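## Task

Foam blocks sit on shelves, each above a lot-number label on the shelf edge. Bring the foam block labelled 332 to the desk; if no such block exists in this storeroom, bring the one labelled 724 instead. Every other foam block must remain on its own shelf. The robot must not topple or be left tilted, and the block must rest on the desk by itself at the end, not held by the robot.

## Robot and tools

ROBOT. TidyBot++: a wheeled base 0.54 m long, 0.50 m wide, 0.38 m tall, carrying one seven-joint arm with a two-finger gripper. The shoulder sits 0.12 m ahead of the base centre, 0.68 m up. It begins folded, hand pointing down, poking up to 0.08 m past the base front, elbow up to 1.15 m high. A downward-pointing hand reaches at most about 0.94 m above the floor, and only near the base. Cameras: base_camera (fixed on the base) and wrist_camera (fisheye, looks along the hand).

FRAMES. Base frame: origin on the floor below the base centre, x forward, y left, z up. hand_pose is reported in it, as the midpoint between the finger pads; its z axis runs along the fingers, its y axis is the opening direction. Odometry frame = base frame at the start of the scene. base_odometry heading is positive leftward, range -3.142 to 3.142; it counts wheel turns, so slip reads as motion, and drift of centimetres and degrees builds up. base_tilt is in degrees, positive when leaning forward or right.

execute_actions. Argument "actions": a list holding one action or none (empty just reports state and images). Optional "cameras": list of "base_camera", "wrist_camera" or "all"; omitted/null means all, [] means none. An action may contain:
- "base": exactly one relative offset from where the base last reported itself: {"translate_m": d} straight, forward positive, -2 to 2 m; {"strafe_m": d} sideways, left positive, -2 to 2 m; {"rotate_rad": d} on the spot, counter-clockwise positive, -6.3 to 6.3 rad.
- "joints": absolute target angles by name, one arm only: joint_1_rad (any angle, whole arm about vertical, positive = clockwise from above, opposite to heading), joint_2_rad shoulder -2.249 to 2.249, joint_3_rad any angle, joint_4_rad elbow -2.579 to 2.579, joint_5_rad any angle, joint_6_rad wrist -2.099 to 2.099, joint_7_rad any angle (hand pointing down: positive is counter-clockwise from above; at 1.57 fingers open left/right), gripper_pos 0 (open, gap about 85 mm) to 1 (closed; gap about 85 x (1 - gripper_pos) mm). Radians throughout. Any-angle joints go the short way; turn further in steps under half a turn.
- "speeds": optional caps for this action: translate_m and strafe_m 0.05 to 0.5 m/s, rotate_rad 0.1 to 1.57 rad/s (defaults are the maxima). Base moves too long for their speed are refused.
Unknown keys or out-of-range numbers reject the whole call. Anything left out of an action may still be pushing toward an earlier target.

ARM GEOMETRY. With joint_1_rad 0, joint_3_rad 3.14, joint_5_rad 0 the arm stays in the vertical plane through x. Angles from vertical (forward positive): upper arm (0.42 m) = joint_2_rad; forearm (0.31 m) = joint_2_rad - joint_4_rad; hand (0.31 m, wrist to hand point) = that minus joint_6_rad. Forward reach from the shoulder is the sum of length*sin(angle); height above it is the sum of length*cos(angle). Closed fingertips stick out ~20 mm beyond the hand point.

wait: {"seconds": 0 to 10}; commands nothing, returns state and images.
zoom_image: {"camera": "base_camera" or "wrist_camera", "region": [x0, y0, x1, y1]} in pixels of that camera's latest full image, top-left origin, at most 504 x 504. Useful to read lot labels.
finished_scene: {"scene": n}, the current scene's number; irreversible, reports success, and starts the next task.

RESULTS. base_status and joint_status: "done" (for the base only means the wheels turned enough, even while slipping or blocked); "off_target" (rested away, may still push); "contact_stop"/"time_out" (target dropped, holds position); "not_followed" with "joint command not followed" and a "cause:" line means the self-collision check withheld arm targets (gripper still moves; targets may be retried later). on_its_own lists uncommanded motion. Gripper "done" at 1 means empty hand; "off_target" means something is held at the shown reading. motor_effort: percent of maximum, bracket = peak during last action; noisy. Motor temperatures: one per joint; MOTOR HOT from 60 °C, OVER-TEMPERATURE FAULT at 75 °C (arm sinks; keys read "limit_stop_at_motor_heat", resend them). "ARM HIT" means the arm struck itself or the base. Torque limits: joints 1-4 104.5 N m (warning 56.7), 5-7 51.3 N m (warning 29.4); exceeding one freezes the arm 10 s and skips the rest of the call.

ACCURACY. Friction leaves joints slightly off even with "done"; the hand is typically 1-2 cm off. To correct, send each joint its previous command plus (desired - measured). A carried object makes the arm sag; never command a joint to its measured angle while loaded. Trust images over hand_pose. Camera calibration is approximate and the wrist camera pose inherits joint errors.

AVOID. Dropping, slamming, hard pushes. No check stops the arm hitting the base. A blocked base keeps shoving. Driving while the arm is caught above ~0.8 m, or pushing sideways on a raised hand, can tip the robot; retract the arm or back off to recover. Objects may be nudged occasionally. Leave the item resting freely on the desk and the robot upright before finishing.

Each tool is called after "Emit:" by a JSON object that holds its "method" and its "body", one argument or row to a line.

## Session

Emit:
{"method": "execute_actions", "body": {
  "actions": []
}}

Scene clock: 0.00 s.
Motor temperatures (°C, as the motors report them): [32 32 25 32 36 47 39]
base_odometry: x=+0.000 y=+0.000 heading=+0.000 (m, m, rad; odometry frame)
base_tilt: forward=+0.8 right=-0.2 (deg)
base_status: not commanded
joint_positions: joint_1_rad=-0.036 joint_2_rad=-0.316 joint_3_rad=+3.177 joint_4_rad=-2.550 joint_5_rad=-0.024 joint_6_rad=-0.867 joint_7_rad=+1.563 gripper_pos=+0.000
joint_status: not commanded
motor_effort: joint_1_rad=+0 joint_2_rad=-2 joint_3_rad=+0 joint_4_rad=+14 joint_5_rad=-1 joint_6_rad=+0 joint_7_rad=-1 (%)
hand_pose: x=+0.2489 y=+0.0086 z=+0.5774 quat_wxyz=(-0.015, +1.000, -0.010, +0.020) (m; base frame)
pictures: base_camera, wrist_camera
Images, in order (width x height): base_camera 644x364, wrist_camera 644x476.

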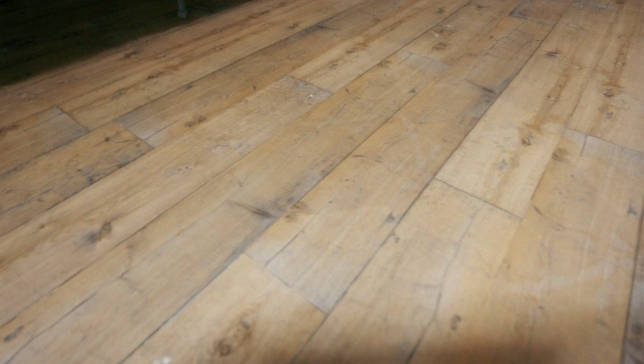

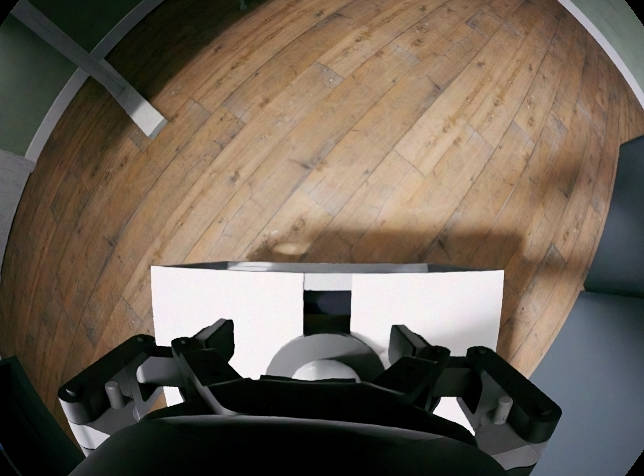

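Emit:
{"method": "execute_actions", "body": {
  "actions": [
    {"joints":{"joint_6_rad":0.6}}
  ],
  "cameras": ["wrist_camera"]
}}

Emit:
{"method": "execute_actions", "body": {
  "actions": [
    {"joints":{"joint_1_rad":-2.0}}
  ],
  "cameras": ["wrist_camera"]
}}

Emit:
{"method": "execute_actions", "body": {
  "actions": [
    {"joints":{"joint_1_rad":-4.1}}
  ],
  "cameras": ["wrist_camera"]
}}

Scene clock: 13.33 s.
Motor temperatures (°C, as the motors report them): [32 32 25 32 36 47 39]
base_odometry: x=+0.000 y=+0.000 heading=+0.000 (m, m, rad; odometry frame)
base_tilt: forward=+0.8 right=-0.2 (deg)
base_status: not commanded
joint_positions: joint_1_rad=-0.036 joint_2_rad=-0.316 joint_3_rad=+3.177 joint_4_rad=-2.550 joint_5_rad=-0.024 joint_6_rad=+0.581 joint_7_rad=+1.563 gripper_pos=+0.000
joint_status: all done
motor_effort: joint_1_rad=+0(0) joint_2_rad=-7(8) joint_3_rad=+0(0) joint_4_rad=+20(20) joint_5_rad=+0(0) joint_6_rad=+9(9) joint_7_rad=-1(0) (%)
hand_pose: x=+0.5466 y=-0.0036 z=+0.8628 quat_wxyz=(-0.010, +0.735, -0.018, +0.677) (m; base frame)
pictures: wrist_camera
camera_calibration (this result's frames):
wrist_camera: T_world_to_cam=[[-0.031191, -0.999427, 0.0131815, -0.00589805], [-0.0623074, -0.0112181, -0.997994, 0.953161], [0.997569, -0.0319498, -0.0619218, -0.35498], [0, 0, 0, 1]] pos_world=[0.413322, -0.00654359, 0.929345]
Images, in order (width x height): wrist_camera 644x476.

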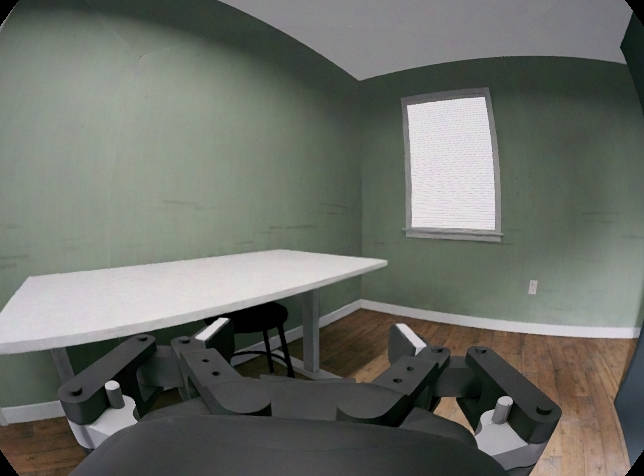

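Scene clock: 16.43 s.
Motor temperatures (°C, as the motors report them): [32 32 25 32 36 47 39]
base_odometry: x=+0.000 y=+0.000 heading=+0.000 (m, m, rad; odometry frame)
base_tilt: forward=+0.8 right=-0.2 (deg)
base_status: not commanded
joint_positions: joint_1_rad=-1.987 joint_2_rad=-0.316 joint_3_rad=+3.177 joint_4_rad=-2.550 joint_5_rad=-0.024 joint_6_rad=+0.581 joint_7_rad=+1.563 gripper_pos=+0.000
joint_status: all done
motor_effort: joint_1_rad=+0(1) joint_2_rad=-7(8) joint_3_rad=+0(1) joint_4_rad=+20(20) joint_5_rad=-1(0) joint_6_rad=+9(9) joint_7_rad=-1(0) (%)
hand_pose: x=-0.0362 y=+0.3984 z=+0.8627 quat_wxyz=(-0.566, +0.427, +0.599, +0.372) (m; base frame)
pictures: wrist_camera
camera_calibration (this result's frames):
wrist_camera: T_world_to_cam=[[0.939768, 0.341558, 0.0131813, -0.121442], [0.0335183, -0.0537086, -0.997994, 0.941757], [-0.340165, 0.938325, -0.0619221, -0.195789], [0, 0, 0, 1]] pos_world=[0.0159607, 0.275774, 0.929345]
Images, in order (width x height): wrist_camera 644x476.

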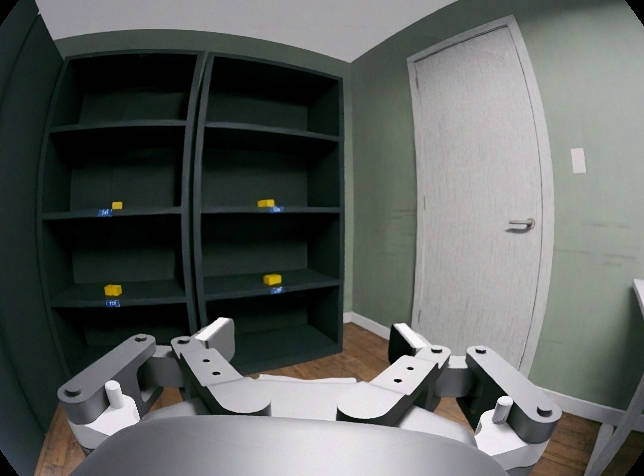

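Scene clock: 19.63 s.
Motor temperatures (°C, as the motors report them): [32 32 25 32 36 47 39]
base_odometry: x=+0.000 y=+0.000 heading=+0.000 (m, m, rad; odometry frame)
base_tilt: forward=+0.8 right=-0.2 (deg)
base_status: not commanded
joint_positions: joint_1_rad=-4.087 joint_2_rad=-0.316 joint_3_rad=+3.177 joint_4_rad=-2.550 joint_5_rad=-0.024 joint_6_rad=+0.581 joint_7_rad=+1.563 gripper_pos=+0.000
joint_status: all done
motor_effort: joint_1_rad=+0(1) joint_2_rad=-7(8) joint_3_rad=+0(1) joint_4_rad=+21(20) joint_5_rad=+0(0) joint_6_rad=+9(9) joint_7_rad=+0(0) (%)
hand_pose: x=-0.1466 y=-0.3351 z=+0.8627 quat_wxyz=(-0.604, -0.307, +0.668, -0.306) (m; base frame)
pictures: wrist_camera
camera_calibration (this result's frames):
wrist_camera: T_world_to_cam=[[-0.769291, 0.638763, 0.0131816, 0.0819357], [0.0294385, 0.0560488, -0.997994, 0.942243], [-0.63822, -0.767359, -0.061922, -0.160321], [0, 0, 0, 1]] pos_world=[-0.0670258, -0.228173, 0.929345]
Images, in order (width x height): wrist_camera 644x476.

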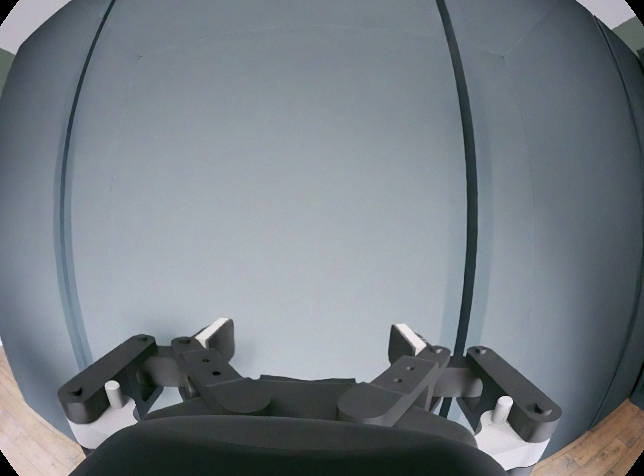

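Emit:
{"method": "execute_actions", "body": {
  "actions": [
    {"joints":{"joint_1_rad":-2.5,"joint_6_rad":0.35}}
  ],
  "cameras": ["wrist_camera"]
}}

Emit:
{"method": "zoom_image", "body": {
  "camera": "wrist_camera",
  "region": [150,80,500,340]
}}

Scene clock: 29.60 s.
Motor temperatures (°C, as the motors report them): [32 32 25 33 36 47 39]
base_odometry: x=+0.000 y=+0.000 heading=+0.000 (m, m, rad; odometry frame)
base_tilt: forward=+0.8 right=-0.2 (deg)
base_status: not commanded
joint_positions: joint_1_rad=-2.513 joint_2_rad=-0.316 joint_3_rad=+3.177 joint_4_rad=-2.550 joint_5_rad=-0.024 joint_6_rad=+0.394 joint_7_rad=+1.563 gripper_pos=+0.000
joint_status: all done
motor_effort: joint_1_rad=+0(0) joint_2_rad=-7(8) joint_3_rad=+0(1) joint_4_rad=+20(20) joint_5_rad=+0(0) joint_6_rad=+9(9) joint_7_rad=+0(0) (%)
hand_pose: x=-0.2085 y=+0.2587 z=+0.8054 quat_wxyz=(-0.576, +0.276, +0.746, +0.187) (m; base frame)
pictures: wrist_camera
camera_calibration (this result's frames):
wrist_camera: T_world_to_cam=[[0.634348, 0.772882, 0.0159745, -0.0885611], [0.200532, -0.144561, -0.968963, 0.917767], [-0.746585, 0.617863, -0.24669, 0.0200895], [0, 0, 0, 1]] pos_world=[-0.112865, 0.188708, 0.895653]
Images, in order (width x height): wrist_camera 644x476.

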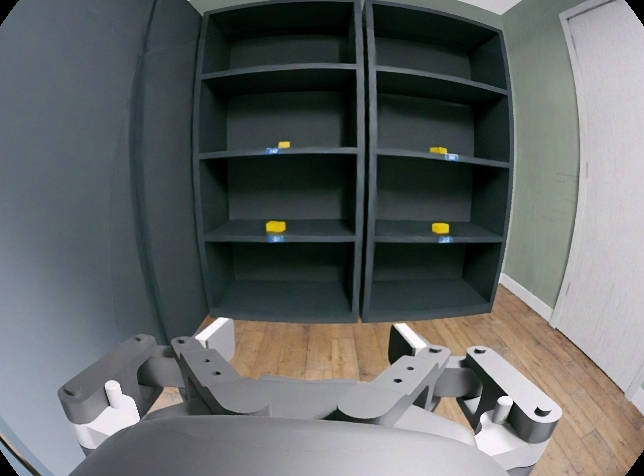

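Region (150, 80, 500, 340) of wrist_camera's 644x476 image, scaled by 1.440; it fills the top 374 rows of this view, and the rest is white.

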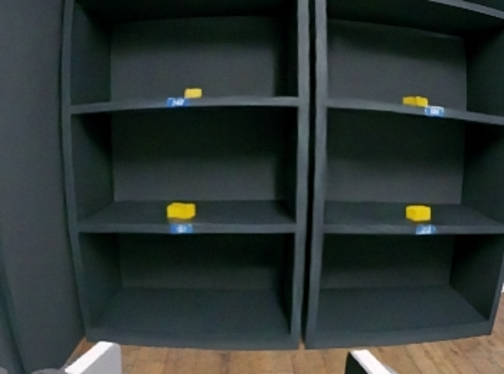

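Too far to read.

Emit:
{"method": "execute_actions", "body": {
  "actions": [
    {"base":{"rotate_rad":2.3},"joints":{"joint_1_rad":-0.05,"joint_6_rad":0.5}}
  ],
  "cameras": []
}}

Emit:
{"method": "execute_actions", "body": {
  "actions": [
    {"base":{"translate_m":0.6}}
  ],
  "cameras": ["wrist_camera"]
}}

Emit:
{"method": "zoom_image", "body": {
  "camera": "wrist_camera",
  "region": [100,130,560,340]
}}

Scene clock: 40.10 s.
Motor temperatures (°C, as the motors report them): [32 32 25 33 36 47 39]
base_odometry: x=+0.000 y=+0.000 heading=+2.299 (m, m, rad; odometry frame)
base_tilt: forward=+0.8 right=-0.2 (deg)
base_status: done
joint_positions: joint_1_rad=-0.063 joint_2_rad=-0.316 joint_3_rad=+3.177 joint_4_rad=-2.550 joint_5_rad=-0.024 joint_6_rad=+0.456 joint_7_rad=+1.563 gripper_pos=+0.000
joint_status: all done
motor_effort: joint_1_rad=+1(1) joint_2_rad=-7(8) joint_3_rad=+0(0) joint_4_rad=+20(20) joint_5_rad=+0(0) joint_6_rad=+9(8) joint_7_rad=+0(1) (%)
hand_pose: x=+0.5408 y=+0.0091 z=+0.8241 quat_wxyz=(-0.019, +0.777, -0.007, +0.630) (m; base frame)
pictures: none
No camera images: the call's "cameras" was empty. Leave "cameras" out to get every camera's image.

Scene clock: 42.63 s.
Motor temperatures (°C, as the motors report them): [32 32 25 33 36 47 39]
base_odometry: x=-0.400 y=+0.447 heading=+2.300 (m, m, rad; odometry frame)
base_tilt: forward=+0.8 right=-0.2 (deg)
base_status: done
joint_positions: joint_1_rad=-0.063 joint_2_rad=-0.316 joint_3_rad=+3.177 joint_4_rad=-2.550 joint_5_rad=-0.024 joint_6_rad=+0.458 joint_7_rad=+1.563 gripper_pos=+0.000
joint_status: not commanded
motor_effort: joint_1_rad=+0(0) joint_2_rad=-7(10) joint_3_rad=+0(0) joint_4_rad=+20(21) joint_5_rad=-1(0) joint_6_rad=+8(9) joint_7_rad=+0(1) (%)
hand_pose: x=+0.5410 y=+0.0091 z=+0.8248 quat_wxyz=(-0.019, +0.776, -0.007, +0.631) (m; base frame)
pictures: wrist_camera
camera_calibration (this result's frames):
wrist_camera: T_world_to_cam=[[0.00133368, -0.999884, 0.0151922, -0.0121967], [-0.184204, -0.0151779, -0.982771, 0.968495], [0.982887, -0.00148776, -0.184203, -0.242816], [0, 0, 0, 1]] pos_world=[0.417078, 0.00214315, 0.907266]
Images, in order (width x height): wrist_camera 644x476.

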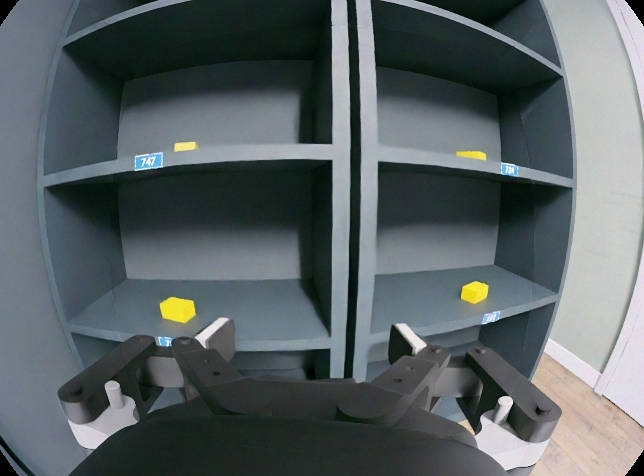

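Region (100, 130, 560, 340) of wrist_camera's 644x476 image, scaled by 1.096; it fills the top 230 rows of this view, and the rest is white.

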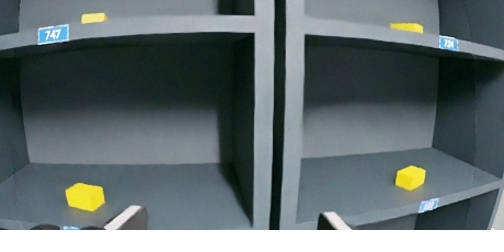

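Emit:
{"method": "zoom_image", "body": {
  "camera": "wrist_camera",
  "region": [440,140,560,340]
}}

Emit:
{"method": "execute_actions", "body": {
  "actions": [
    {"base":{"rotate_rad":3.28}}
  ],
  "cameras": []
}}

Emit:
{"method": "execute_actions", "body": {
  "actions": [
    {"base":{"translate_m":2.0},"joints":{"joint_1_rad":0.6}}
  ]
}}

Region (440, 140, 560, 340) of wrist_camera's 644x476 image, scaled by 2.520; it fills the left 302 columns of this view, and the rest is white.

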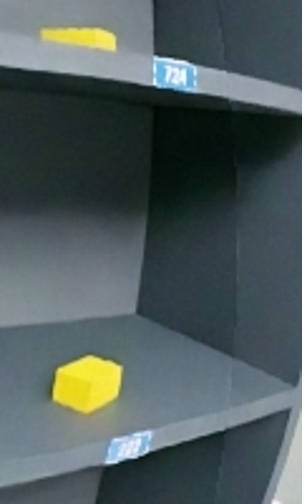

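Scene clock: 54.37 s.
Motor temperatures (°C, as the motors report them): [32 32 25 33 36 47 39]
base_odometry: x=-0.401 y=+0.447 heading=-0.703 (m, m, rad; odometry frame)
base_tilt: forward=+0.8 right=-0.2 (deg)
base_status: done
joint_positions: joint_1_rad=-0.061 joint_2_rad=-0.316 joint_3_rad=+3.177 joint_4_rad=-2.550 joint_5_rad=-0.024 joint_6_rad=+0.458 joint_7_rad=+1.563 gripper_pos=+0.000
joint_status: not commanded
motor_effort: joint_1_rad=+0(1) joint_2_rad=-7(8) joint_3_rad=+0(1) joint_4_rad=+20(20) joint_5_rad=+0(0) joint_6_rad=+8(9) joint_7_rad=+0(0) (%)
hand_pose: x=+0.5410 y=+0.0083 z=+0.8248 quat_wxyz=(-0.018, +0.776, -0.008, +0.631) (m; base frame)
pictures: none
No camera images: the call's "cameras" was empty. Leave "cameras" out to get every camera's image.

Scene clock: 59.70 s.
Motor temperatures (°C, as the motors report them): [32 32 25 33 36 47 39]
base_odometry: x=+1.127 y=-0.845 heading=-0.703 (m, m, rad; odometry frame)
base_tilt: forward=+0.8 right=-0.2 (deg)
base_status: done
joint_positions: joint_1_rad=+0.587 joint_2_rad=-0.316 joint_3_rad=+3.177 joint_4_rad=-2.550 joint_5_rad=-0.024 joint_6_rad=+0.458 joint_7_rad=+1.563 gripper_pos=+0.000
joint_status: all done
motor_effort: joint_1_rad=+0(1) joint_2_rad=-7(10) joint_3_rad=+0(1) joint_4_rad=+20(21) joint_5_rad=+0(0) joint_6_rad=+9(9) joint_7_rad=+0(1) (%)
hand_pose: x=+0.4604 y=-0.2481 z=+0.8250 quat_wxyz=(+0.183, +0.733, -0.254, +0.604) (m; base frame)
pictures: base_camera, wrist_camera
camera_calibration (this result's frames):
wrist_camera: T_world_to_cam=[[-0.604013, -0.79683, 0.0151763, 0.0598538], [-0.155352, 0.0990402, -0.982882, 0.965103], [0.781687, -0.596031, -0.183611, -0.219375], [0, 0, 0, 1]] pos_world=[0.357567, -0.178645, 0.907394]
Images, in order (width x height): base_camera 644x364, wrist_camera 644x476.

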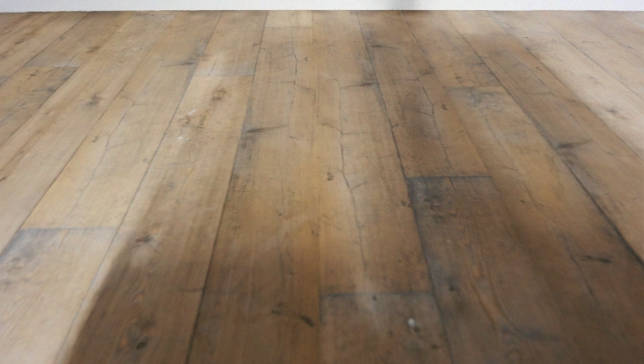

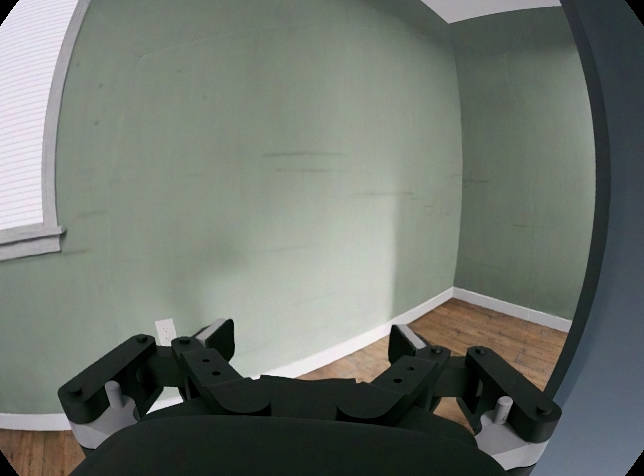

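Emit:
{"method": "execute_actions", "body": {
  "actions": [
    {"base":{"translate_m":0.78},"joints":{"joint_1_rad":1.5}}
  ],
  "cameras": []
}}

Emit:
{"method": "execute_actions", "body": {
  "actions": [
    {"base":{"strafe_m":-1.5},"joints":{"joint_1_rad":2.2}}
  ]
}}

Emit:
{"method": "execute_actions", "body": {
  "actions": [
    {"joints":{"joint_1_rad":3.2}}
  ],
  "cameras": ["wrist_camera"]
}}

Scene clock: 67.73 s.
Motor temperatures (°C, as the motors report them): [32 32 25 33 36 47 39]
base_odometry: x=+1.722 y=-1.349 heading=-0.703 (m, m, rad; odometry frame)
base_tilt: forward=+0.8 right=-0.2 (deg)
base_status: done
joint_positions: joint_1_rad=+1.485 joint_2_rad=-0.316 joint_3_rad=+3.177 joint_4_rad=-2.550 joint_5_rad=-0.024 joint_6_rad=+0.458 joint_7_rad=+1.563 gripper_pos=+0.000
joint_status: all done
motor_effort: joint_1_rad=+0(1) joint_2_rad=-7(8) joint_3_rad=+0(1) joint_4_rad=+19(21) joint_5_rad=+0(0) joint_6_rad=+9(9) joint_7_rad=+0(1) (%)
hand_pose: x=+0.1376 y=-0.4217 z=+0.8250 quat_wxyz=(+0.427, +0.550, -0.547, +0.464) (m; base frame)
pictures: none
No camera images: the call's "cameras" was empty. Leave "cameras" out to get every camera's image.

Scene clock: 72.00 s.
Motor temperatures (°C, as the motors report them): [32 32 25 33 36 47 39]
base_odometry: x=+0.752 y=-2.493 heading=-0.703 (m, m, rad; odometry frame)
base_tilt: forward=+0.8 right=-0.2 (deg)
base_status: done
joint_positions: joint_1_rad=+2.187 joint_2_rad=-0.316 joint_3_rad=+3.177 joint_4_rad=-2.550 joint_5_rad=-0.024 joint_6_rad=+0.459 joint_7_rad=+1.563 gripper_pos=+0.000
joint_status: all done
motor_effort: joint_1_rad=+0(1) joint_2_rad=-6(9) joint_3_rad=+0(1) joint_4_rad=+20(21) joint_5_rad=+0(0) joint_6_rad=+8(9) joint_7_rad=+0(0) (%)
hand_pose: x=-0.1390 y=-0.3340 z=+0.8251 quat_wxyz=(+0.561, +0.328, -0.703, +0.289) (m; base frame)
pictures: base_camera, wrist_camera
camera_calibration (this result's frames):
wrist_camera: T_world_to_cam=[[-0.778835, 0.627045, 0.0151713, 0.0806626], [0.103413, 0.152228, -0.98292, 0.934323], [-0.618645, -0.763964, -0.183405, -0.0529137], [0, 0, 0, 1]] pos_world=[-0.0665332, -0.233234, 0.907437]
Images, in order (width x height): base_camera 644x364, wrist_camera 644x476.

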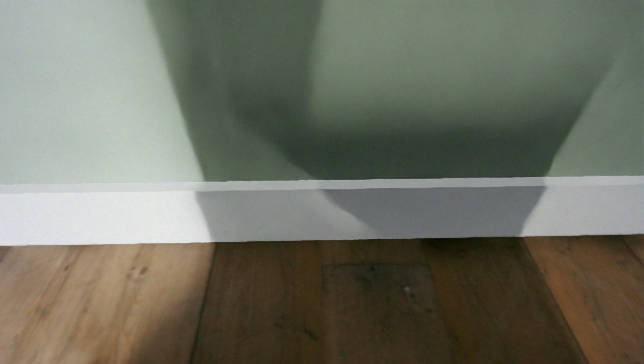

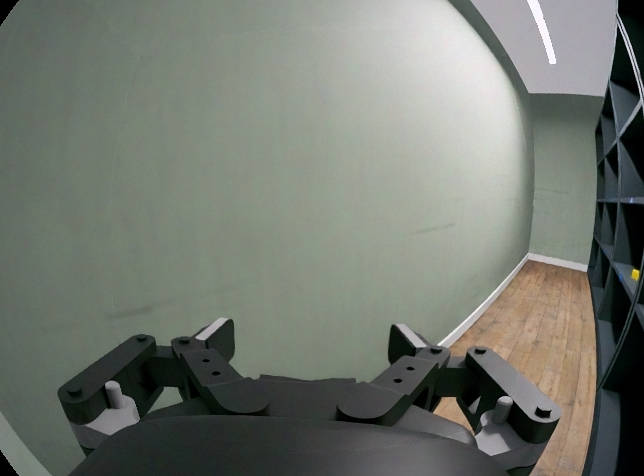

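Scene clock: 74.30 s.
Motor temperatures (°C, as the motors report them): [32 32 25 33 36 47 39]
base_odometry: x=+0.752 y=-2.493 heading=-0.703 (m, m, rad; odometry frame)
base_tilt: forward=+0.8 right=-0.2 (deg)
base_status: not commanded
joint_positions: joint_1_rad=+3.187 joint_2_rad=-0.316 joint_3_rad=+3.177 joint_4_rad=-2.550 joint_5_rad=-0.024 joint_6_rad=+0.459 joint_7_rad=+1.563 gripper_pos=+0.000
joint_status: all done
motor_effort: joint_1_rad=+0(1) joint_2_rad=-7(8) joint_3_rad=+0(0) joint_4_rad=+20(20) joint_5_rad=+0(0) joint_6_rad=+8(9) joint_7_rad=+0(1) (%)
hand_pose: x=-0.3015 y=+0.0367 z=+0.8251 quat_wxyz=(+0.631, -0.049, -0.774, -0.015) (m; base frame)
pictures: wrist_camera
camera_calibration (this result's frames):
wrist_camera: T_world_to_cam=[[0.106903, 0.994154, 0.0151712, -0.0247402], [0.18397, -0.00478275, -0.98292, 0.924737], [-0.977101, 0.107868, -0.183405, -0.0102573], [0, 0, 0, 1]] pos_world=[-0.177501, 0.0301248, 0.907437]
Images, in order (width x height): wrist_camera 644x476.

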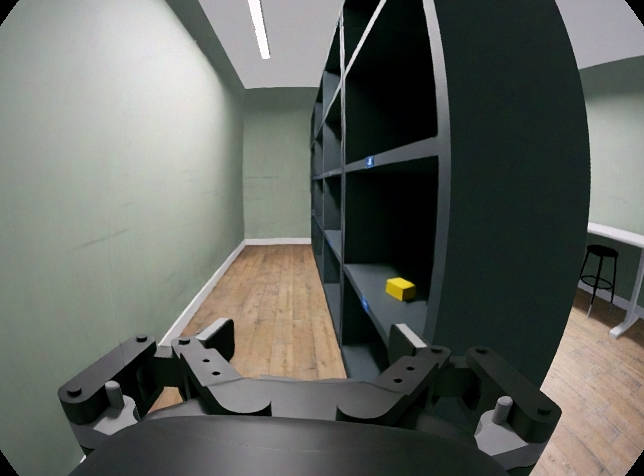

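Emit:
{"method": "execute_actions", "body": {
  "actions": [
    {"base":{"strafe_m":-0.25},"joints":{"joint_1_rad":4.4,"joint_2_rad":-0.7,"joint_6_rad":0}}
  ],
  "cameras": []
}}

Emit:
{"method": "execute_actions", "body": {
  "actions": [
    {"base":{"translate_m":-1.2}}
  ]
}}

Emit:
{"method": "execute_actions", "body": {
  "actions": [
    {"base":{"translate_m":-0.9}}
  ]
}}

Emit:
{"method": "execute_actions", "body": {
  "actions": [
    {"base":{"translate_m":-0.9}}
  ]
}}

Scene clock: 90.83 s.
Motor temperatures (°C, as the motors report them): [32 32 25 33 36 47 39]
base_odometry: x=+0.590 y=-2.684 heading=-0.703 (m, m, rad; odometry frame)
base_tilt: forward=+0.8 right=-0.2 (deg)
base_status: done
joint_positions: joint_1_rad=+4.387 joint_2_rad=-0.684 joint_3_rad=+3.177 joint_4_rad=-2.550 joint_5_rad=-0.024 joint_6_rad=+0.043 joint_7_rad=+1.563 gripper_pos=+0.000
joint_status: all done
motor_effort: joint_1_rad=+0(1) joint_2_rad=+3(8) joint_3_rad=+0(1) joint_4_rad=+23(23) joint_5_rad=-1(0) joint_6_rad=+8(9) joint_7_rad=-1(0) (%)
hand_pose: x=+0.0224 y=+0.3225 z=+0.8390 quat_wxyz=(+0.503, -0.485, -0.624, -0.349) (m; base frame)
pictures: none
No camera images: the call's "cameras" was empty. Leave "cameras" out to get every camera's image.

Scene clock: 94.57 s.
Motor temperatures (°C, as the motors report them): [32 32 25 33 36 47 39]
base_odometry: x=-0.325 y=-1.908 heading=-0.703 (m, m, rad; odometry frame)
base_tilt: forward=+0.8 right=-0.2 (deg)
base_status: done
joint_positions: joint_1_rad=+4.387 joint_2_rad=-0.686 joint_3_rad=+3.177 joint_4_rad=-2.550 joint_5_rad=-0.024 joint_6_rad=+0.043 joint_7_rad=+1.563 gripper_pos=+0.000
joint_status: not commanded
motor_effort: joint_1_rad=+0(0) joint_2_rad=+3(4) joint_3_rad=+0(1) joint_4_rad=+23(23) joint_5_rad=+0(0) joint_6_rad=+8(8) joint_7_rad=-1(1) (%)
hand_pose: x=+0.0224 y=+0.3223 z=+0.8395 quat_wxyz=(+0.504, -0.485, -0.623, -0.349) (m; base frame)
pictures: base_camera, wrist_camera
camera_calibration (this result's frames):
wrist_camera: T_world_to_cam=[[0.961081, 0.276265, 0.000360067, -0.118905], [0.0635579, -0.219839, -0.973464, 0.944733], [-0.268855, 0.935601, -0.228842, 0.033535], [0, 0, 0, 1]] pos_world=[0.0632484, 0.209163, 0.92738]
Images, in order (width x height): base_camera 644x364, wrist_camera 644x476.

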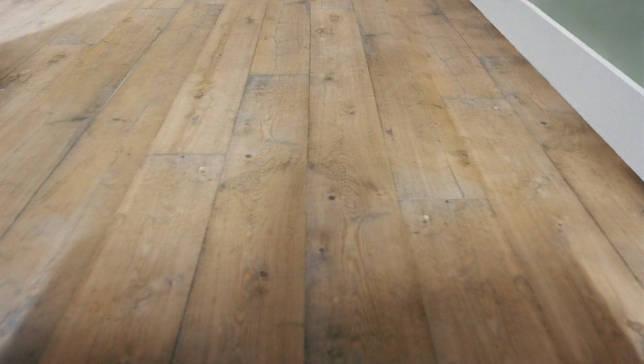

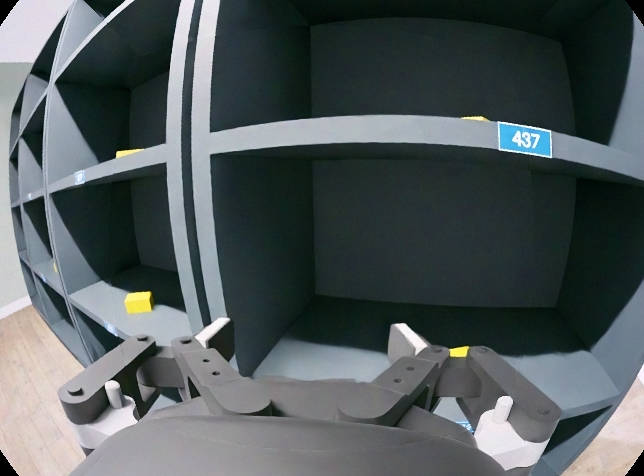

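Scene clock: 97.70 s.
Motor temperatures (°C, as the motors report them): [32 32 25 33 36 47 39]
base_odometry: x=-1.012 y=-1.327 heading=-0.703 (m, m, rad; odometry frame)
base_tilt: forward=+0.8 right=-0.2 (deg)
base_status: done
joint_positions: joint_1_rad=+4.387 joint_2_rad=-0.686 joint_3_rad=+3.177 joint_4_rad=-2.550 joint_5_rad=-0.024 joint_6_rad=+0.043 joint_7_rad=+1.563 gripper_pos=+0.000
joint_status: not commanded
motor_effort: joint_1_rad=+0(1) joint_2_rad=+3(4) joint_3_rad=+0(1) joint_4_rad=+23(23) joint_5_rad=-1(0) joint_6_rad=+8(9) joint_7_rad=+0(0) (%)
hand_pose: x=+0.0225 y=+0.3222 z=+0.8396 quat_wxyz=(+0.504, -0.485, -0.623, -0.350) (m; base frame)
pictures: base_camera, wrist_camera
camera_calibration (this result's frames):
wrist_camera: T_world_to_cam=[[0.961081, 0.276265, 0.000335192, -0.118888], [0.0633897, -0.219341, -0.973587, 0.944837], [-0.268895, 0.935717, -0.228317, 0.0331821], [0, 0, 0, 1]] pos_world=[0.0632908, 0.209037, 0.927497]
Images, in order (width x height): base_camera 644x364, wrist_camera 644x476.

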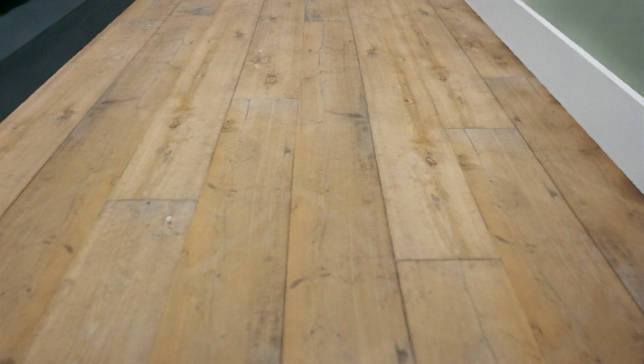

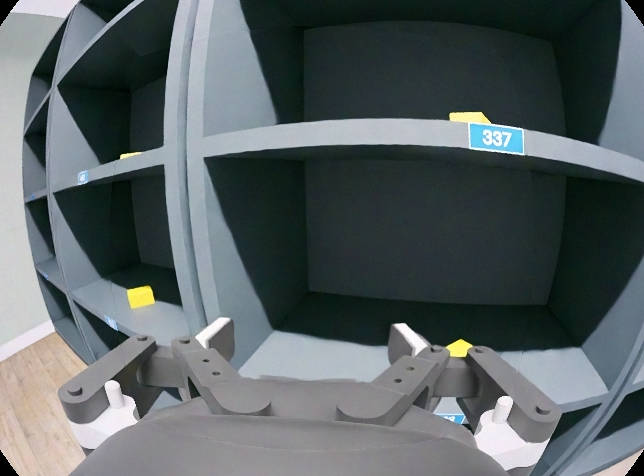

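Scene clock: 100.83 s.
Motor temperatures (°C, as the motors report them): [32 32 25 33 36 47 39]
base_odometry: x=-1.699 y=-0.745 heading=-0.703 (m, m, rad; odometry frame)
base_tilt: forward=+0.8 right=-0.2 (deg)
base_status: done
joint_positions: joint_1_rad=+4.387 joint_2_rad=-0.686 joint_3_rad=+3.177 joint_4_rad=-2.550 joint_5_rad=-0.024 joint_6_rad=+0.043 joint_7_rad=+1.563 gripper_pos=+0.000
joint_status: not commanded
motor_effort: joint_1_rad=+0(1) joint_2_rad=+3(4) joint_3_rad=+0(1) joint_4_rad=+23(23) joint_5_rad=+0(0) joint_6_rad=+8(8) joint_7_rad=+0(1) (%)
hand_pose: x=+0.0225 y=+0.3222 z=+0.8398 quat_wxyz=(+0.504, -0.485, -0.623, -0.350) (m; base frame)
pictures: base_camera, wrist_camera
camera_calibration (this result's frames):
wrist_camera: T_world_to_cam=[[0.961081, 0.276265, 0.000318631, -0.118877], [0.0632763, -0.219005, -0.97367, 0.944907], [-0.268921, 0.935796, -0.227963, 0.0329437], [0, 0, 0, 1]] pos_world=[0.0633194, 0.208952, 0.927575]
Images, in order (width x height): base_camera 644x364, wrist_camera 644x476.

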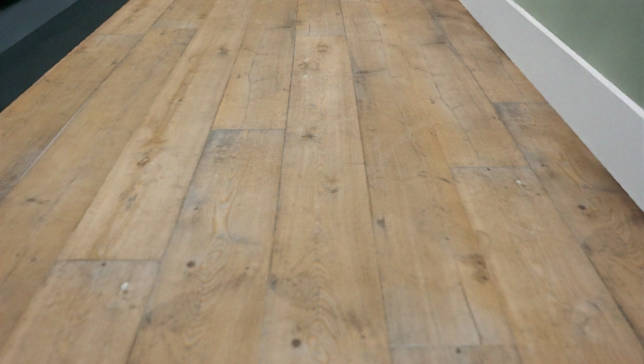

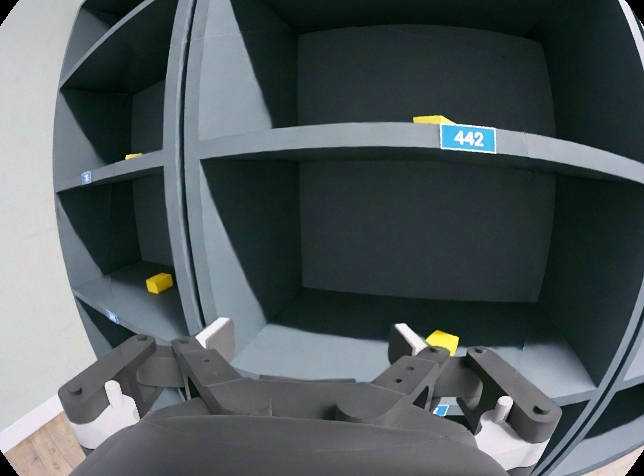

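Emit:
{"method": "execute_actions", "body": {
  "actions": [
    {"base":{"translate_m":-0.5},"joints":{"joint_6_rad":-0.4}}
  ],
  "cameras": ["wrist_camera"]
}}

Emit:
{"method": "execute_actions", "body": {
  "actions": [
    {"base":{"translate_m":1.1}}
  ],
  "cameras": ["wrist_camera"]
}}

Scene clock: 108.33 s.
Motor temperatures (°C, as the motors report them): [32 32 25 33 36 47 39]
base_odometry: x=-2.081 y=-0.421 heading=-0.703 (m, m, rad; odometry frame)
base_tilt: forward=+0.8 right=-0.2 (deg)
base_status: done
joint_positions: joint_1_rad=+4.387 joint_2_rad=-0.689 joint_3_rad=+3.177 joint_4_rad=-2.550 joint_5_rad=-0.024 joint_6_rad=-0.382 joint_7_rad=+1.563 gripper_pos=+0.000
joint_status: all done
motor_effort: joint_1_rad=+1(0) joint_2_rad=+4(5) joint_3_rad=+0(2) joint_4_rad=+22(25) joint_5_rad=-1(1) joint_6_rad=+7(8) joint_7_rad=+0(0) (%)
hand_pose: x=+0.0342 y=+0.2644 z=+0.7229 quat_wxyz=(+0.361, -0.548, -0.715, -0.241) (m; base frame)
pictures: wrist_camera
camera_calibration (this result's frames):
wrist_camera: T_world_to_cam=[[0.955399, 0.295318, 0.000958129, -0.119491], [0.180026, -0.579833, -0.794597, 0.779687], [-0.234103, 0.75933, -0.607136, 0.383145], [0, 0, 0, 1]] pos_world=[0.0634932, 0.196443, 0.852273]
Images, in order (width x height): wrist_camera 644x476.

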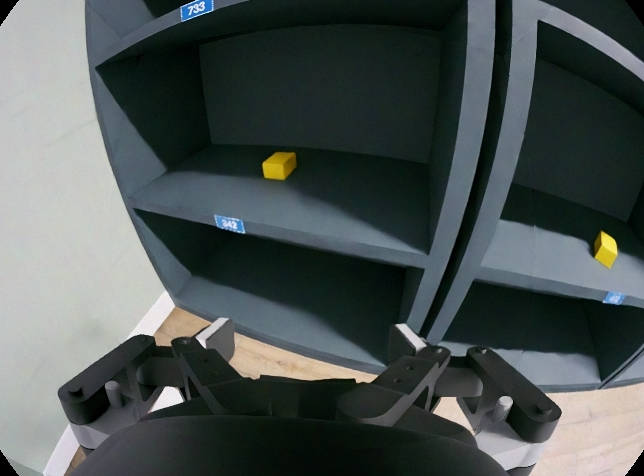

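Scene clock: 112.03 s.
Motor temperatures (°C, as the motors report them): [32 32 25 33 36 47 39]
base_odometry: x=-1.240 y=-1.131 heading=-0.702 (m, m, rad; odometry frame)
base_tilt: forward=+0.8 right=-0.2 (deg)
base_status: done
joint_positions: joint_1_rad=+4.387 joint_2_rad=-0.689 joint_3_rad=+3.177 joint_4_rad=-2.550 joint_5_rad=-0.024 joint_6_rad=-0.382 joint_7_rad=+1.563 gripper_pos=+0.000
joint_status: not commanded
motor_effort: joint_1_rad=+0(0) joint_2_rad=+4(6) joint_3_rad=+1(1) joint_4_rad=+22(22) joint_5_rad=-1(1) joint_6_rad=+7(7) joint_7_rad=+0(1) (%)
hand_pose: x=+0.0343 y=+0.2644 z=+0.7231 quat_wxyz=(+0.362, -0.548, -0.714, -0.241) (m; base frame)
pictures: wrist_camera
camera_calibration (this result's frames):
wrist_camera: T_world_to_cam=[[0.955462, 0.295113, 0.000941908, -0.119488], [0.17974, -0.579392, -0.794983, 0.779984], [-0.234064, 0.759745, -0.606631, 0.382796], [0, 0, 0, 1]] pos_world=[0.0635699, 0.196352, 0.852402]
Images, in order (width x height): wrist_camera 644x476.

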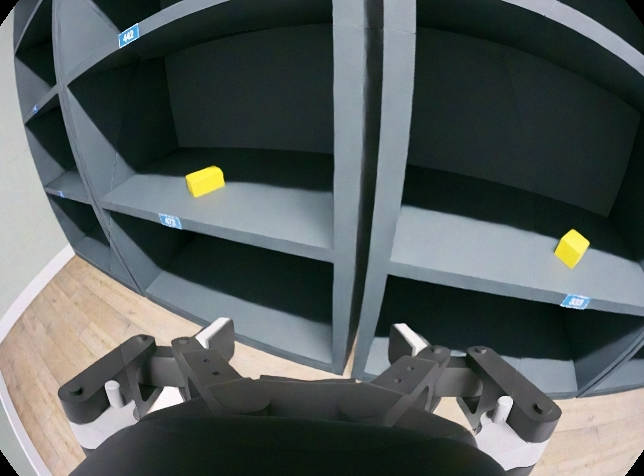

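Emit:
{"method": "execute_actions", "body": {
  "actions": [
    {"base":{"translate_m":0.4},"joints":{"joint_1_rad":4.68,"joint_3_rad":3.13}}
  ],
  "cameras": ["wrist_camera"]
}}

Scene clock: 117.07 s.
Motor temperatures (°C, as the motors report them): [32 32 25 33 36 47 39]
base_odometry: x=-0.935 y=-1.390 heading=-0.702 (m, m, rad; odometry frame)
base_tilt: forward=+0.8 right=-0.2 (deg)
base_status: done
joint_positions: joint_1_rad=+4.666 joint_2_rad=-0.689 joint_3_rad=+3.154 joint_4_rad=-2.550 joint_5_rad=-0.024 joint_6_rad=-0.382 joint_7_rad=+1.563 gripper_pos=+0.000
joint_status: all done
motor_effort: joint_1_rad=-1(0) joint_2_rad=+4(4) joint_3_rad=+0(2) joint_4_rad=+22(22) joint_5_rad=+0(1) joint_6_rad=+7(7) joint_7_rad=+0(0) (%)
hand_pose: x=+0.1048 y=+0.2770 z=+0.7230 quat_wxyz=(+0.323, -0.635, -0.639, -0.291) (m; base frame)
pictures: wrist_camera
camera_calibration (this result's frames):
wrist_camera: T_world_to_cam=[[0.999137, 0.0384735, 0.015644, -0.134711], [0.0357643, -0.605506, -0.795037, 0.79689], [-0.0211153, 0.79491, -0.606359, 0.357331], [0, 0, 0, 1]] pos_world=[0.11364, 0.203658, 0.852335]
Images, in order (width x height): wrist_camera 644x476.

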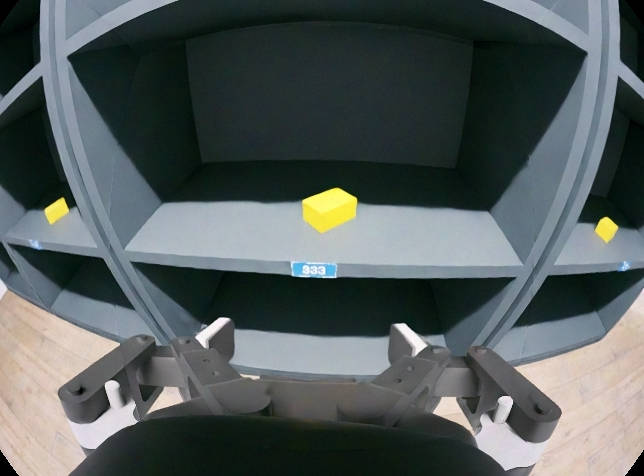

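Emit:
{"method": "execute_actions", "body": {
  "actions": [
    {"base":{"translate_m":0.9}}
  ],
  "cameras": ["wrist_camera"]
}}

Scene clock: 123.43 s.
Motor temperatures (°C, as the motors report them): [32 32 25 33 36 47 39]
base_odometry: x=-0.247 y=-1.971 heading=-0.702 (m, m, rad; odometry frame)
base_tilt: forward=+0.8 right=-0.2 (deg)
base_status: done
joint_positions: joint_1_rad=+4.666 joint_2_rad=-0.689 joint_3_rad=+3.151 joint_4_rad=-2.550 joint_5_rad=-0.024 joint_6_rad=-0.382 joint_7_rad=+1.563 gripper_pos=+0.000
joint_status: not commanded
motor_effort: joint_1_rad=+0(1) joint_2_rad=+4(4) joint_3_rad=+1(1) joint_4_rad=+21(22) joint_5_rad=+0(1) joint_6_rad=+7(7) joint_7_rad=+0(0) (%)
hand_pose: x=+0.1042 y=+0.2770 z=+0.7229 quat_wxyz=(+0.322, -0.634, -0.640, -0.291) (m; base frame)
pictures: wrist_camera
camera_calibration (this result's frames):
wrist_camera: T_world_to_cam=[[0.999034, 0.0404031, 0.0172637, -0.135803], [0.038221, -0.605374, -0.795023, 0.796559], [-0.0216704, 0.794915, -0.606334, 0.357387], [0, 0, 0, 1]] pos_world=[0.112971, 0.203611, 0.852322]
Images, in order (width x height): wrist_camera 644x476.

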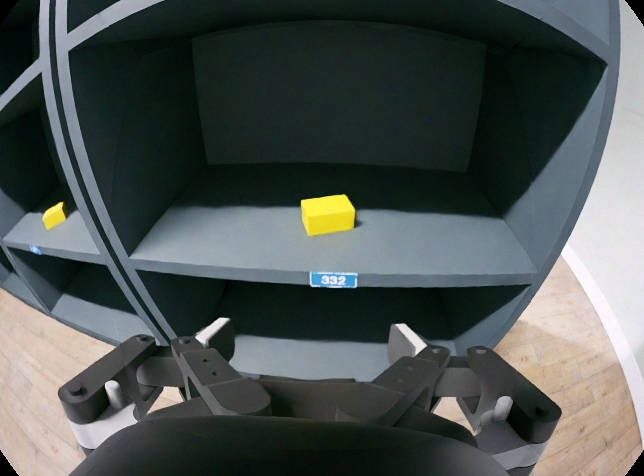

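Emit:
{"method": "execute_actions", "body": {
  "actions": [
    {"base":{"translate_m":-0.45},"joints":{"joint_1_rad":5.51,"joint_2_rad":0.31,"joint_4_rad":-1.83,"joint_6_rad":-0.36,"joint_7_rad":1.2}}
  ],
  "cameras": ["wrist_camera"]
}}

Emit:
{"method": "execute_actions", "body": {
  "actions": [
    {"base":{"strafe_m":0.17}}
  ],
  "cameras": ["wrist_camera"]
}}

Scene clock: 144.47 s.
Motor temperatures (°C, as the motors report them): [32 32 25 33 36 47 39]
base_odometry: x=-0.591 y=-1.680 heading=-0.701 (m, m, rad; odometry frame)
base_tilt: forward=+0.8 right=-0.2 (deg)
base_status: done
joint_positions: joint_1_rad=+5.496 joint_2_rad=+0.299 joint_3_rad=+3.145 joint_4_rad=-1.851 joint_5_rad=-0.024 joint_6_rad=-0.382 joint_7_rad=+1.230 gripper_pos=+0.000
joint_status: all done
motor_effort: joint_1_rad=+0(1) joint_2_rad=-32(34) joint_3_rad=-1(2) joint_4_rad=+18(22) joint_5_rad=-1(1) joint_6_rad=+5(8) joint_7_rad=+0(0) (%)
hand_pose: x=+0.5163 y=+0.4022 z=+0.6568 quat_wxyz=(+0.166, -0.932, -0.201, -0.250) (m; base frame)
pictures: wrist_camera
camera_calibration (this result's frames):
wrist_camera: T_world_to_cam=[[0.487428, -0.8576, -0.164122, 0.193025], [-0.762085, -0.326092, -0.559366, 0.950142], [0.426193, 0.397726, -0.812511, 0.290567], [0, 0, 0, 1]] pos_world=[0.506165, 0.359807, 0.799245]
Images, in order (width x height): wrist_camera 644x476.

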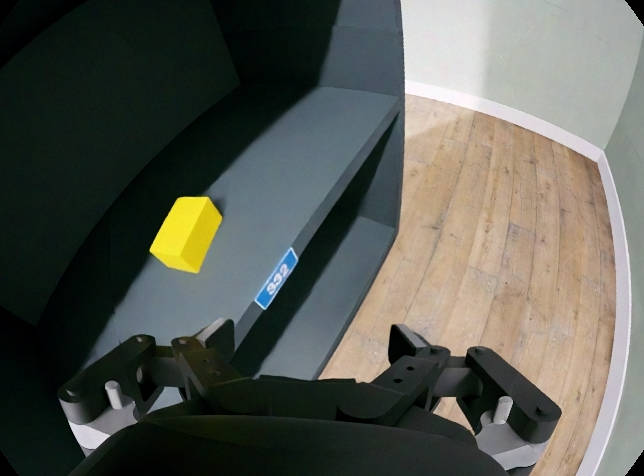

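Scene clock: 146.00 s.
Motor temperatures (°C, as the motors report them): [32 32 25 33 36 47 39]
base_odometry: x=-0.482 y=-1.550 heading=-0.701 (m, m, rad; odometry frame)
base_tilt: forward=+0.8 right=-0.2 (deg)
base_status: done
joint_positions: joint_1_rad=+5.501 joint_2_rad=+0.303 joint_3_rad=+3.144 joint_4_rad=-1.846 joint_5_rad=-0.024 joint_6_rad=-0.382 joint_7_rad=+1.230 gripper_pos=+0.000
joint_status: not commanded
motor_effort: joint_1_rad=+0(3) joint_2_rad=-31(33) joint_3_rad=+0(2) joint_4_rad=+18(20) joint_5_rad=+0(0) joint_6_rad=+5(5) joint_7_rad=+0(0) (%)
hand_pose: x=+0.5192 y=+0.4020 z=+0.6565 quat_wxyz=(+0.166, -0.933, -0.199, -0.251) (m; base frame)
pictures: wrist_camera
camera_calibration (this result's frames):
wrist_camera: T_world_to_cam=[[0.484257, -0.859284, -0.1647, 0.194189], [-0.763246, -0.322864, -0.559655, 0.951597], [0.427727, 0.396723, -0.812195, 0.2886], [0, 0, 0, 1]] pos_world=[0.508823, 0.359606, 0.798949]
Images, in order (width x height): wrist_camera 644x476.

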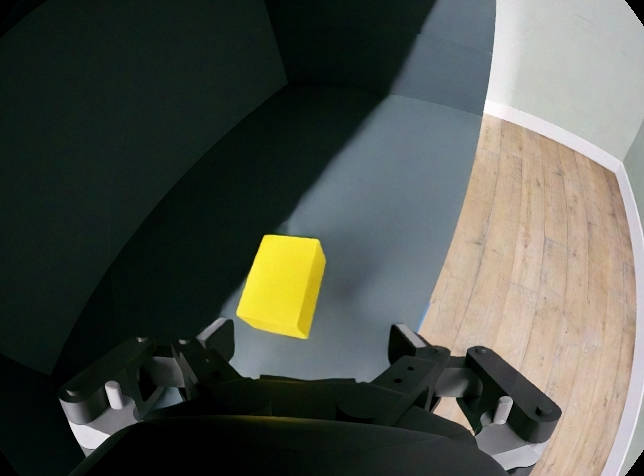

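Emit:
{"method": "execute_actions", "body": {
  "actions": [
    {"base":{"strafe_m":0.035},"joints":{"joint_7_rad":0.97}}
  ],
  "cameras": []
}}

Emit:
{"method": "execute_actions", "body": {
  "actions": [
    {"joints":{"joint_2_rad":0.56,"joint_4_rad":-1.75,"joint_6_rad":-0.15}}
  ],
  "cameras": ["wrist_camera"]
}}

Scene clock: 164.80 s.
Motor temperatures (°C, as the motors report them): [32 32 25 33 36 47 39]
base_odometry: x=-0.459 y=-1.523 heading=-0.701 (m, m, rad; odometry frame)
base_tilt: forward=+0.8 right=-0.2 (deg)
base_status: done
joint_positions: joint_1_rad=+5.503 joint_2_rad=+0.306 joint_3_rad=+3.142 joint_4_rad=-1.844 joint_5_rad=-0.024 joint_6_rad=-0.382 joint_7_rad=+0.981 gripper_pos=+0.000
joint_status: all done
motor_effort: joint_1_rad=+0(2) joint_2_rad=-33(34) joint_3_rad=+0(2) joint_4_rad=+19(20) joint_5_rad=+0(0) joint_6_rad=+5(5) joint_7_rad=+0(1) (%)
hand_pose: x=+0.5202 y=+0.4021 z=+0.6557 quat_wxyz=(+0.196, -0.950, -0.081, -0.228) (m; base frame)
pictures: none
No camera images: the call's "cameras" was empty. Leave "cameras" out to get every camera's image.

Scene clock: 166.30 s.
Motor temperatures (°C, as the motors report them): [32 32 25 33 36 47 39]
base_odometry: x=-0.459 y=-1.523 heading=-0.701 (m, m, rad; odometry frame)
base_tilt: forward=+0.8 right=-0.2 (deg)
base_status: not commanded
joint_positions: joint_1_rad=+5.503 joint_2_rad=+0.561 joint_3_rad=+3.142 joint_4_rad=-1.771 joint_5_rad=-0.024 joint_6_rad=-0.194 joint_7_rad=+0.981 gripper_pos=+0.000
joint_status: all done
motor_effort: joint_1_rad=-1(0) joint_2_rad=-39(41) joint_3_rad=-1(0) joint_4_rad=+16(19) joint_5_rad=+0(0) joint_6_rad=+5(5) joint_7_rad=+0(0) (%)
hand_pose: x=+0.5661 y=+0.4456 z=+0.5670 quat_wxyz=(+0.196, -0.950, -0.079, -0.231) (m; base frame)
pictures: wrist_camera
camera_calibration (this result's frames):
wrist_camera: T_world_to_cam=[[0.275592, -0.915438, -0.293297, 0.410222], [-0.859132, -0.0976965, -0.502342, 0.872836], [0.431208, 0.390422, -0.813406, 0.180066], [0, 0, 0, 1]] pos_world=[0.559182, 0.390504, 0.705245]
Images, in order (width x height): wrist_camera 644x476.

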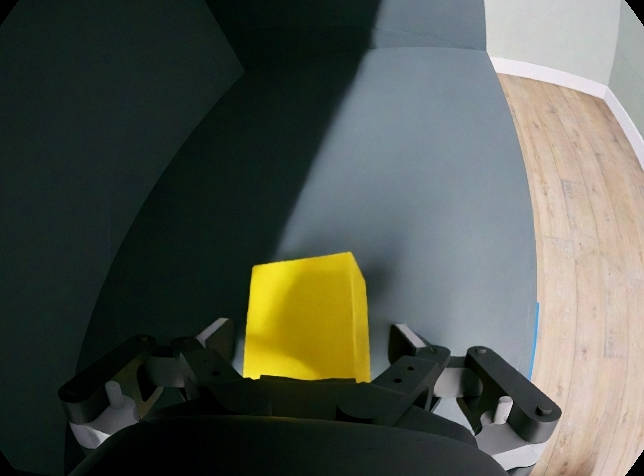

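Emit:
{"method": "execute_actions", "body": {
  "actions": [
    {"joints":{"gripper_pos":1}}
  ],
  "cameras": []
}}

Emit:
{"method": "execute_actions", "body": {
  "actions": [
    {"base":{"strafe_m":-0.2},"joints":{"joint_2_rad":0.4}}
  ],
  "cameras": ["wrist_camera"]
}}

Scene clock: 174.87 s.
Motor temperatures (°C, as the motors report them): [32 32 25 33 36 47 39]
base_odometry: x=-0.459 y=-1.523 heading=-0.701 (m, m, rad; odometry frame)
base_tilt: forward=+0.8 right=-0.2 (deg)
base_status: not commanded
joint_positions: joint_1_rad=+5.503 joint_2_rad=+0.559 joint_3_rad=+3.142 joint_4_rad=-1.768 joint_5_rad=-0.024 joint_6_rad=-0.191 joint_7_rad=+0.981 gripper_pos=+0.347
joint_status: gripper_pos off_target (ended at +0.347, target +1.000)
motor_effort: joint_1_rad=+0(1) joint_2_rad=-40(41) joint_3_rad=+0(1) joint_4_rad=+16(17) joint_5_rad=+0(0) joint_6_rad=+5(5) joint_7_rad=+0(0) (%)
hand_pose: x=+0.5679 y=+0.4474 z=+0.5702 quat_wxyz=(+0.198, -0.948, -0.079, -0.234) (m; base frame)
pictures: none
No camera images: the call's "cameras" was empty. Leave "cameras" out to get every camera's image.

Scene clock: 176.50 s.
Motor temperatures (°C, as the motors report them): [32 32 25 33 36 47 39]
base_odometry: x=-0.588 y=-1.676 heading=-0.700 (m, m, rad; odometry frame)
base_tilt: forward=+0.8 right=-0.2 (deg)
base_status: done
joint_positions: joint_1_rad=+5.508 joint_2_rad=+0.395 joint_3_rad=+3.142 joint_4_rad=-1.765 joint_5_rad=-0.024 joint_6_rad=-0.191 joint_7_rad=+0.981 gripper_pos=+0.347
joint_status: all done
motor_effort: joint_1_rad=+1(4) joint_2_rad=-35(44) joint_3_rad=-1(2) joint_4_rad=+19(20) joint_5_rad=-1(0) joint_6_rad=+7(7) joint_7_rad=+0(0) (%)
hand_pose: x=+0.5779 y=+0.4528 z=+0.6765 quat_wxyz=(+0.248, -0.920, -0.075, -0.295) (m; base frame)
pictures: wrist_camera
camera_calibration (this result's frames):
wrist_camera: T_world_to_cam=[[0.312467, -0.876223, -0.366876, 0.456388], [-0.789585, -0.02485, -0.613137, 0.940504], [0.528128, 0.481265, -0.699618, 0.0871437], [0, 0, 0, 1]] pos_world=[0.553979, 0.38133, 0.805063]
Images, in order (width x height): wrist_camera 644x476.

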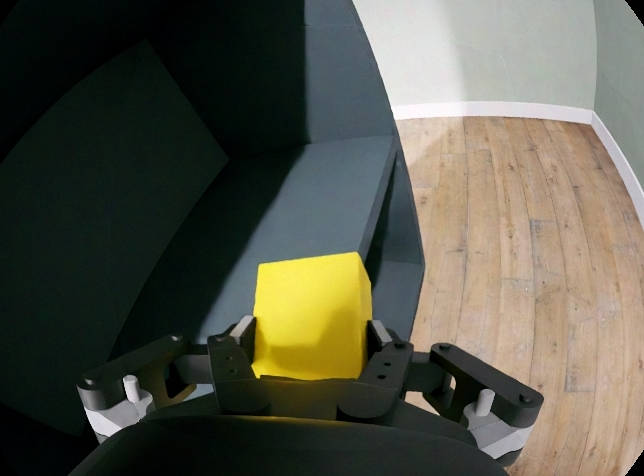

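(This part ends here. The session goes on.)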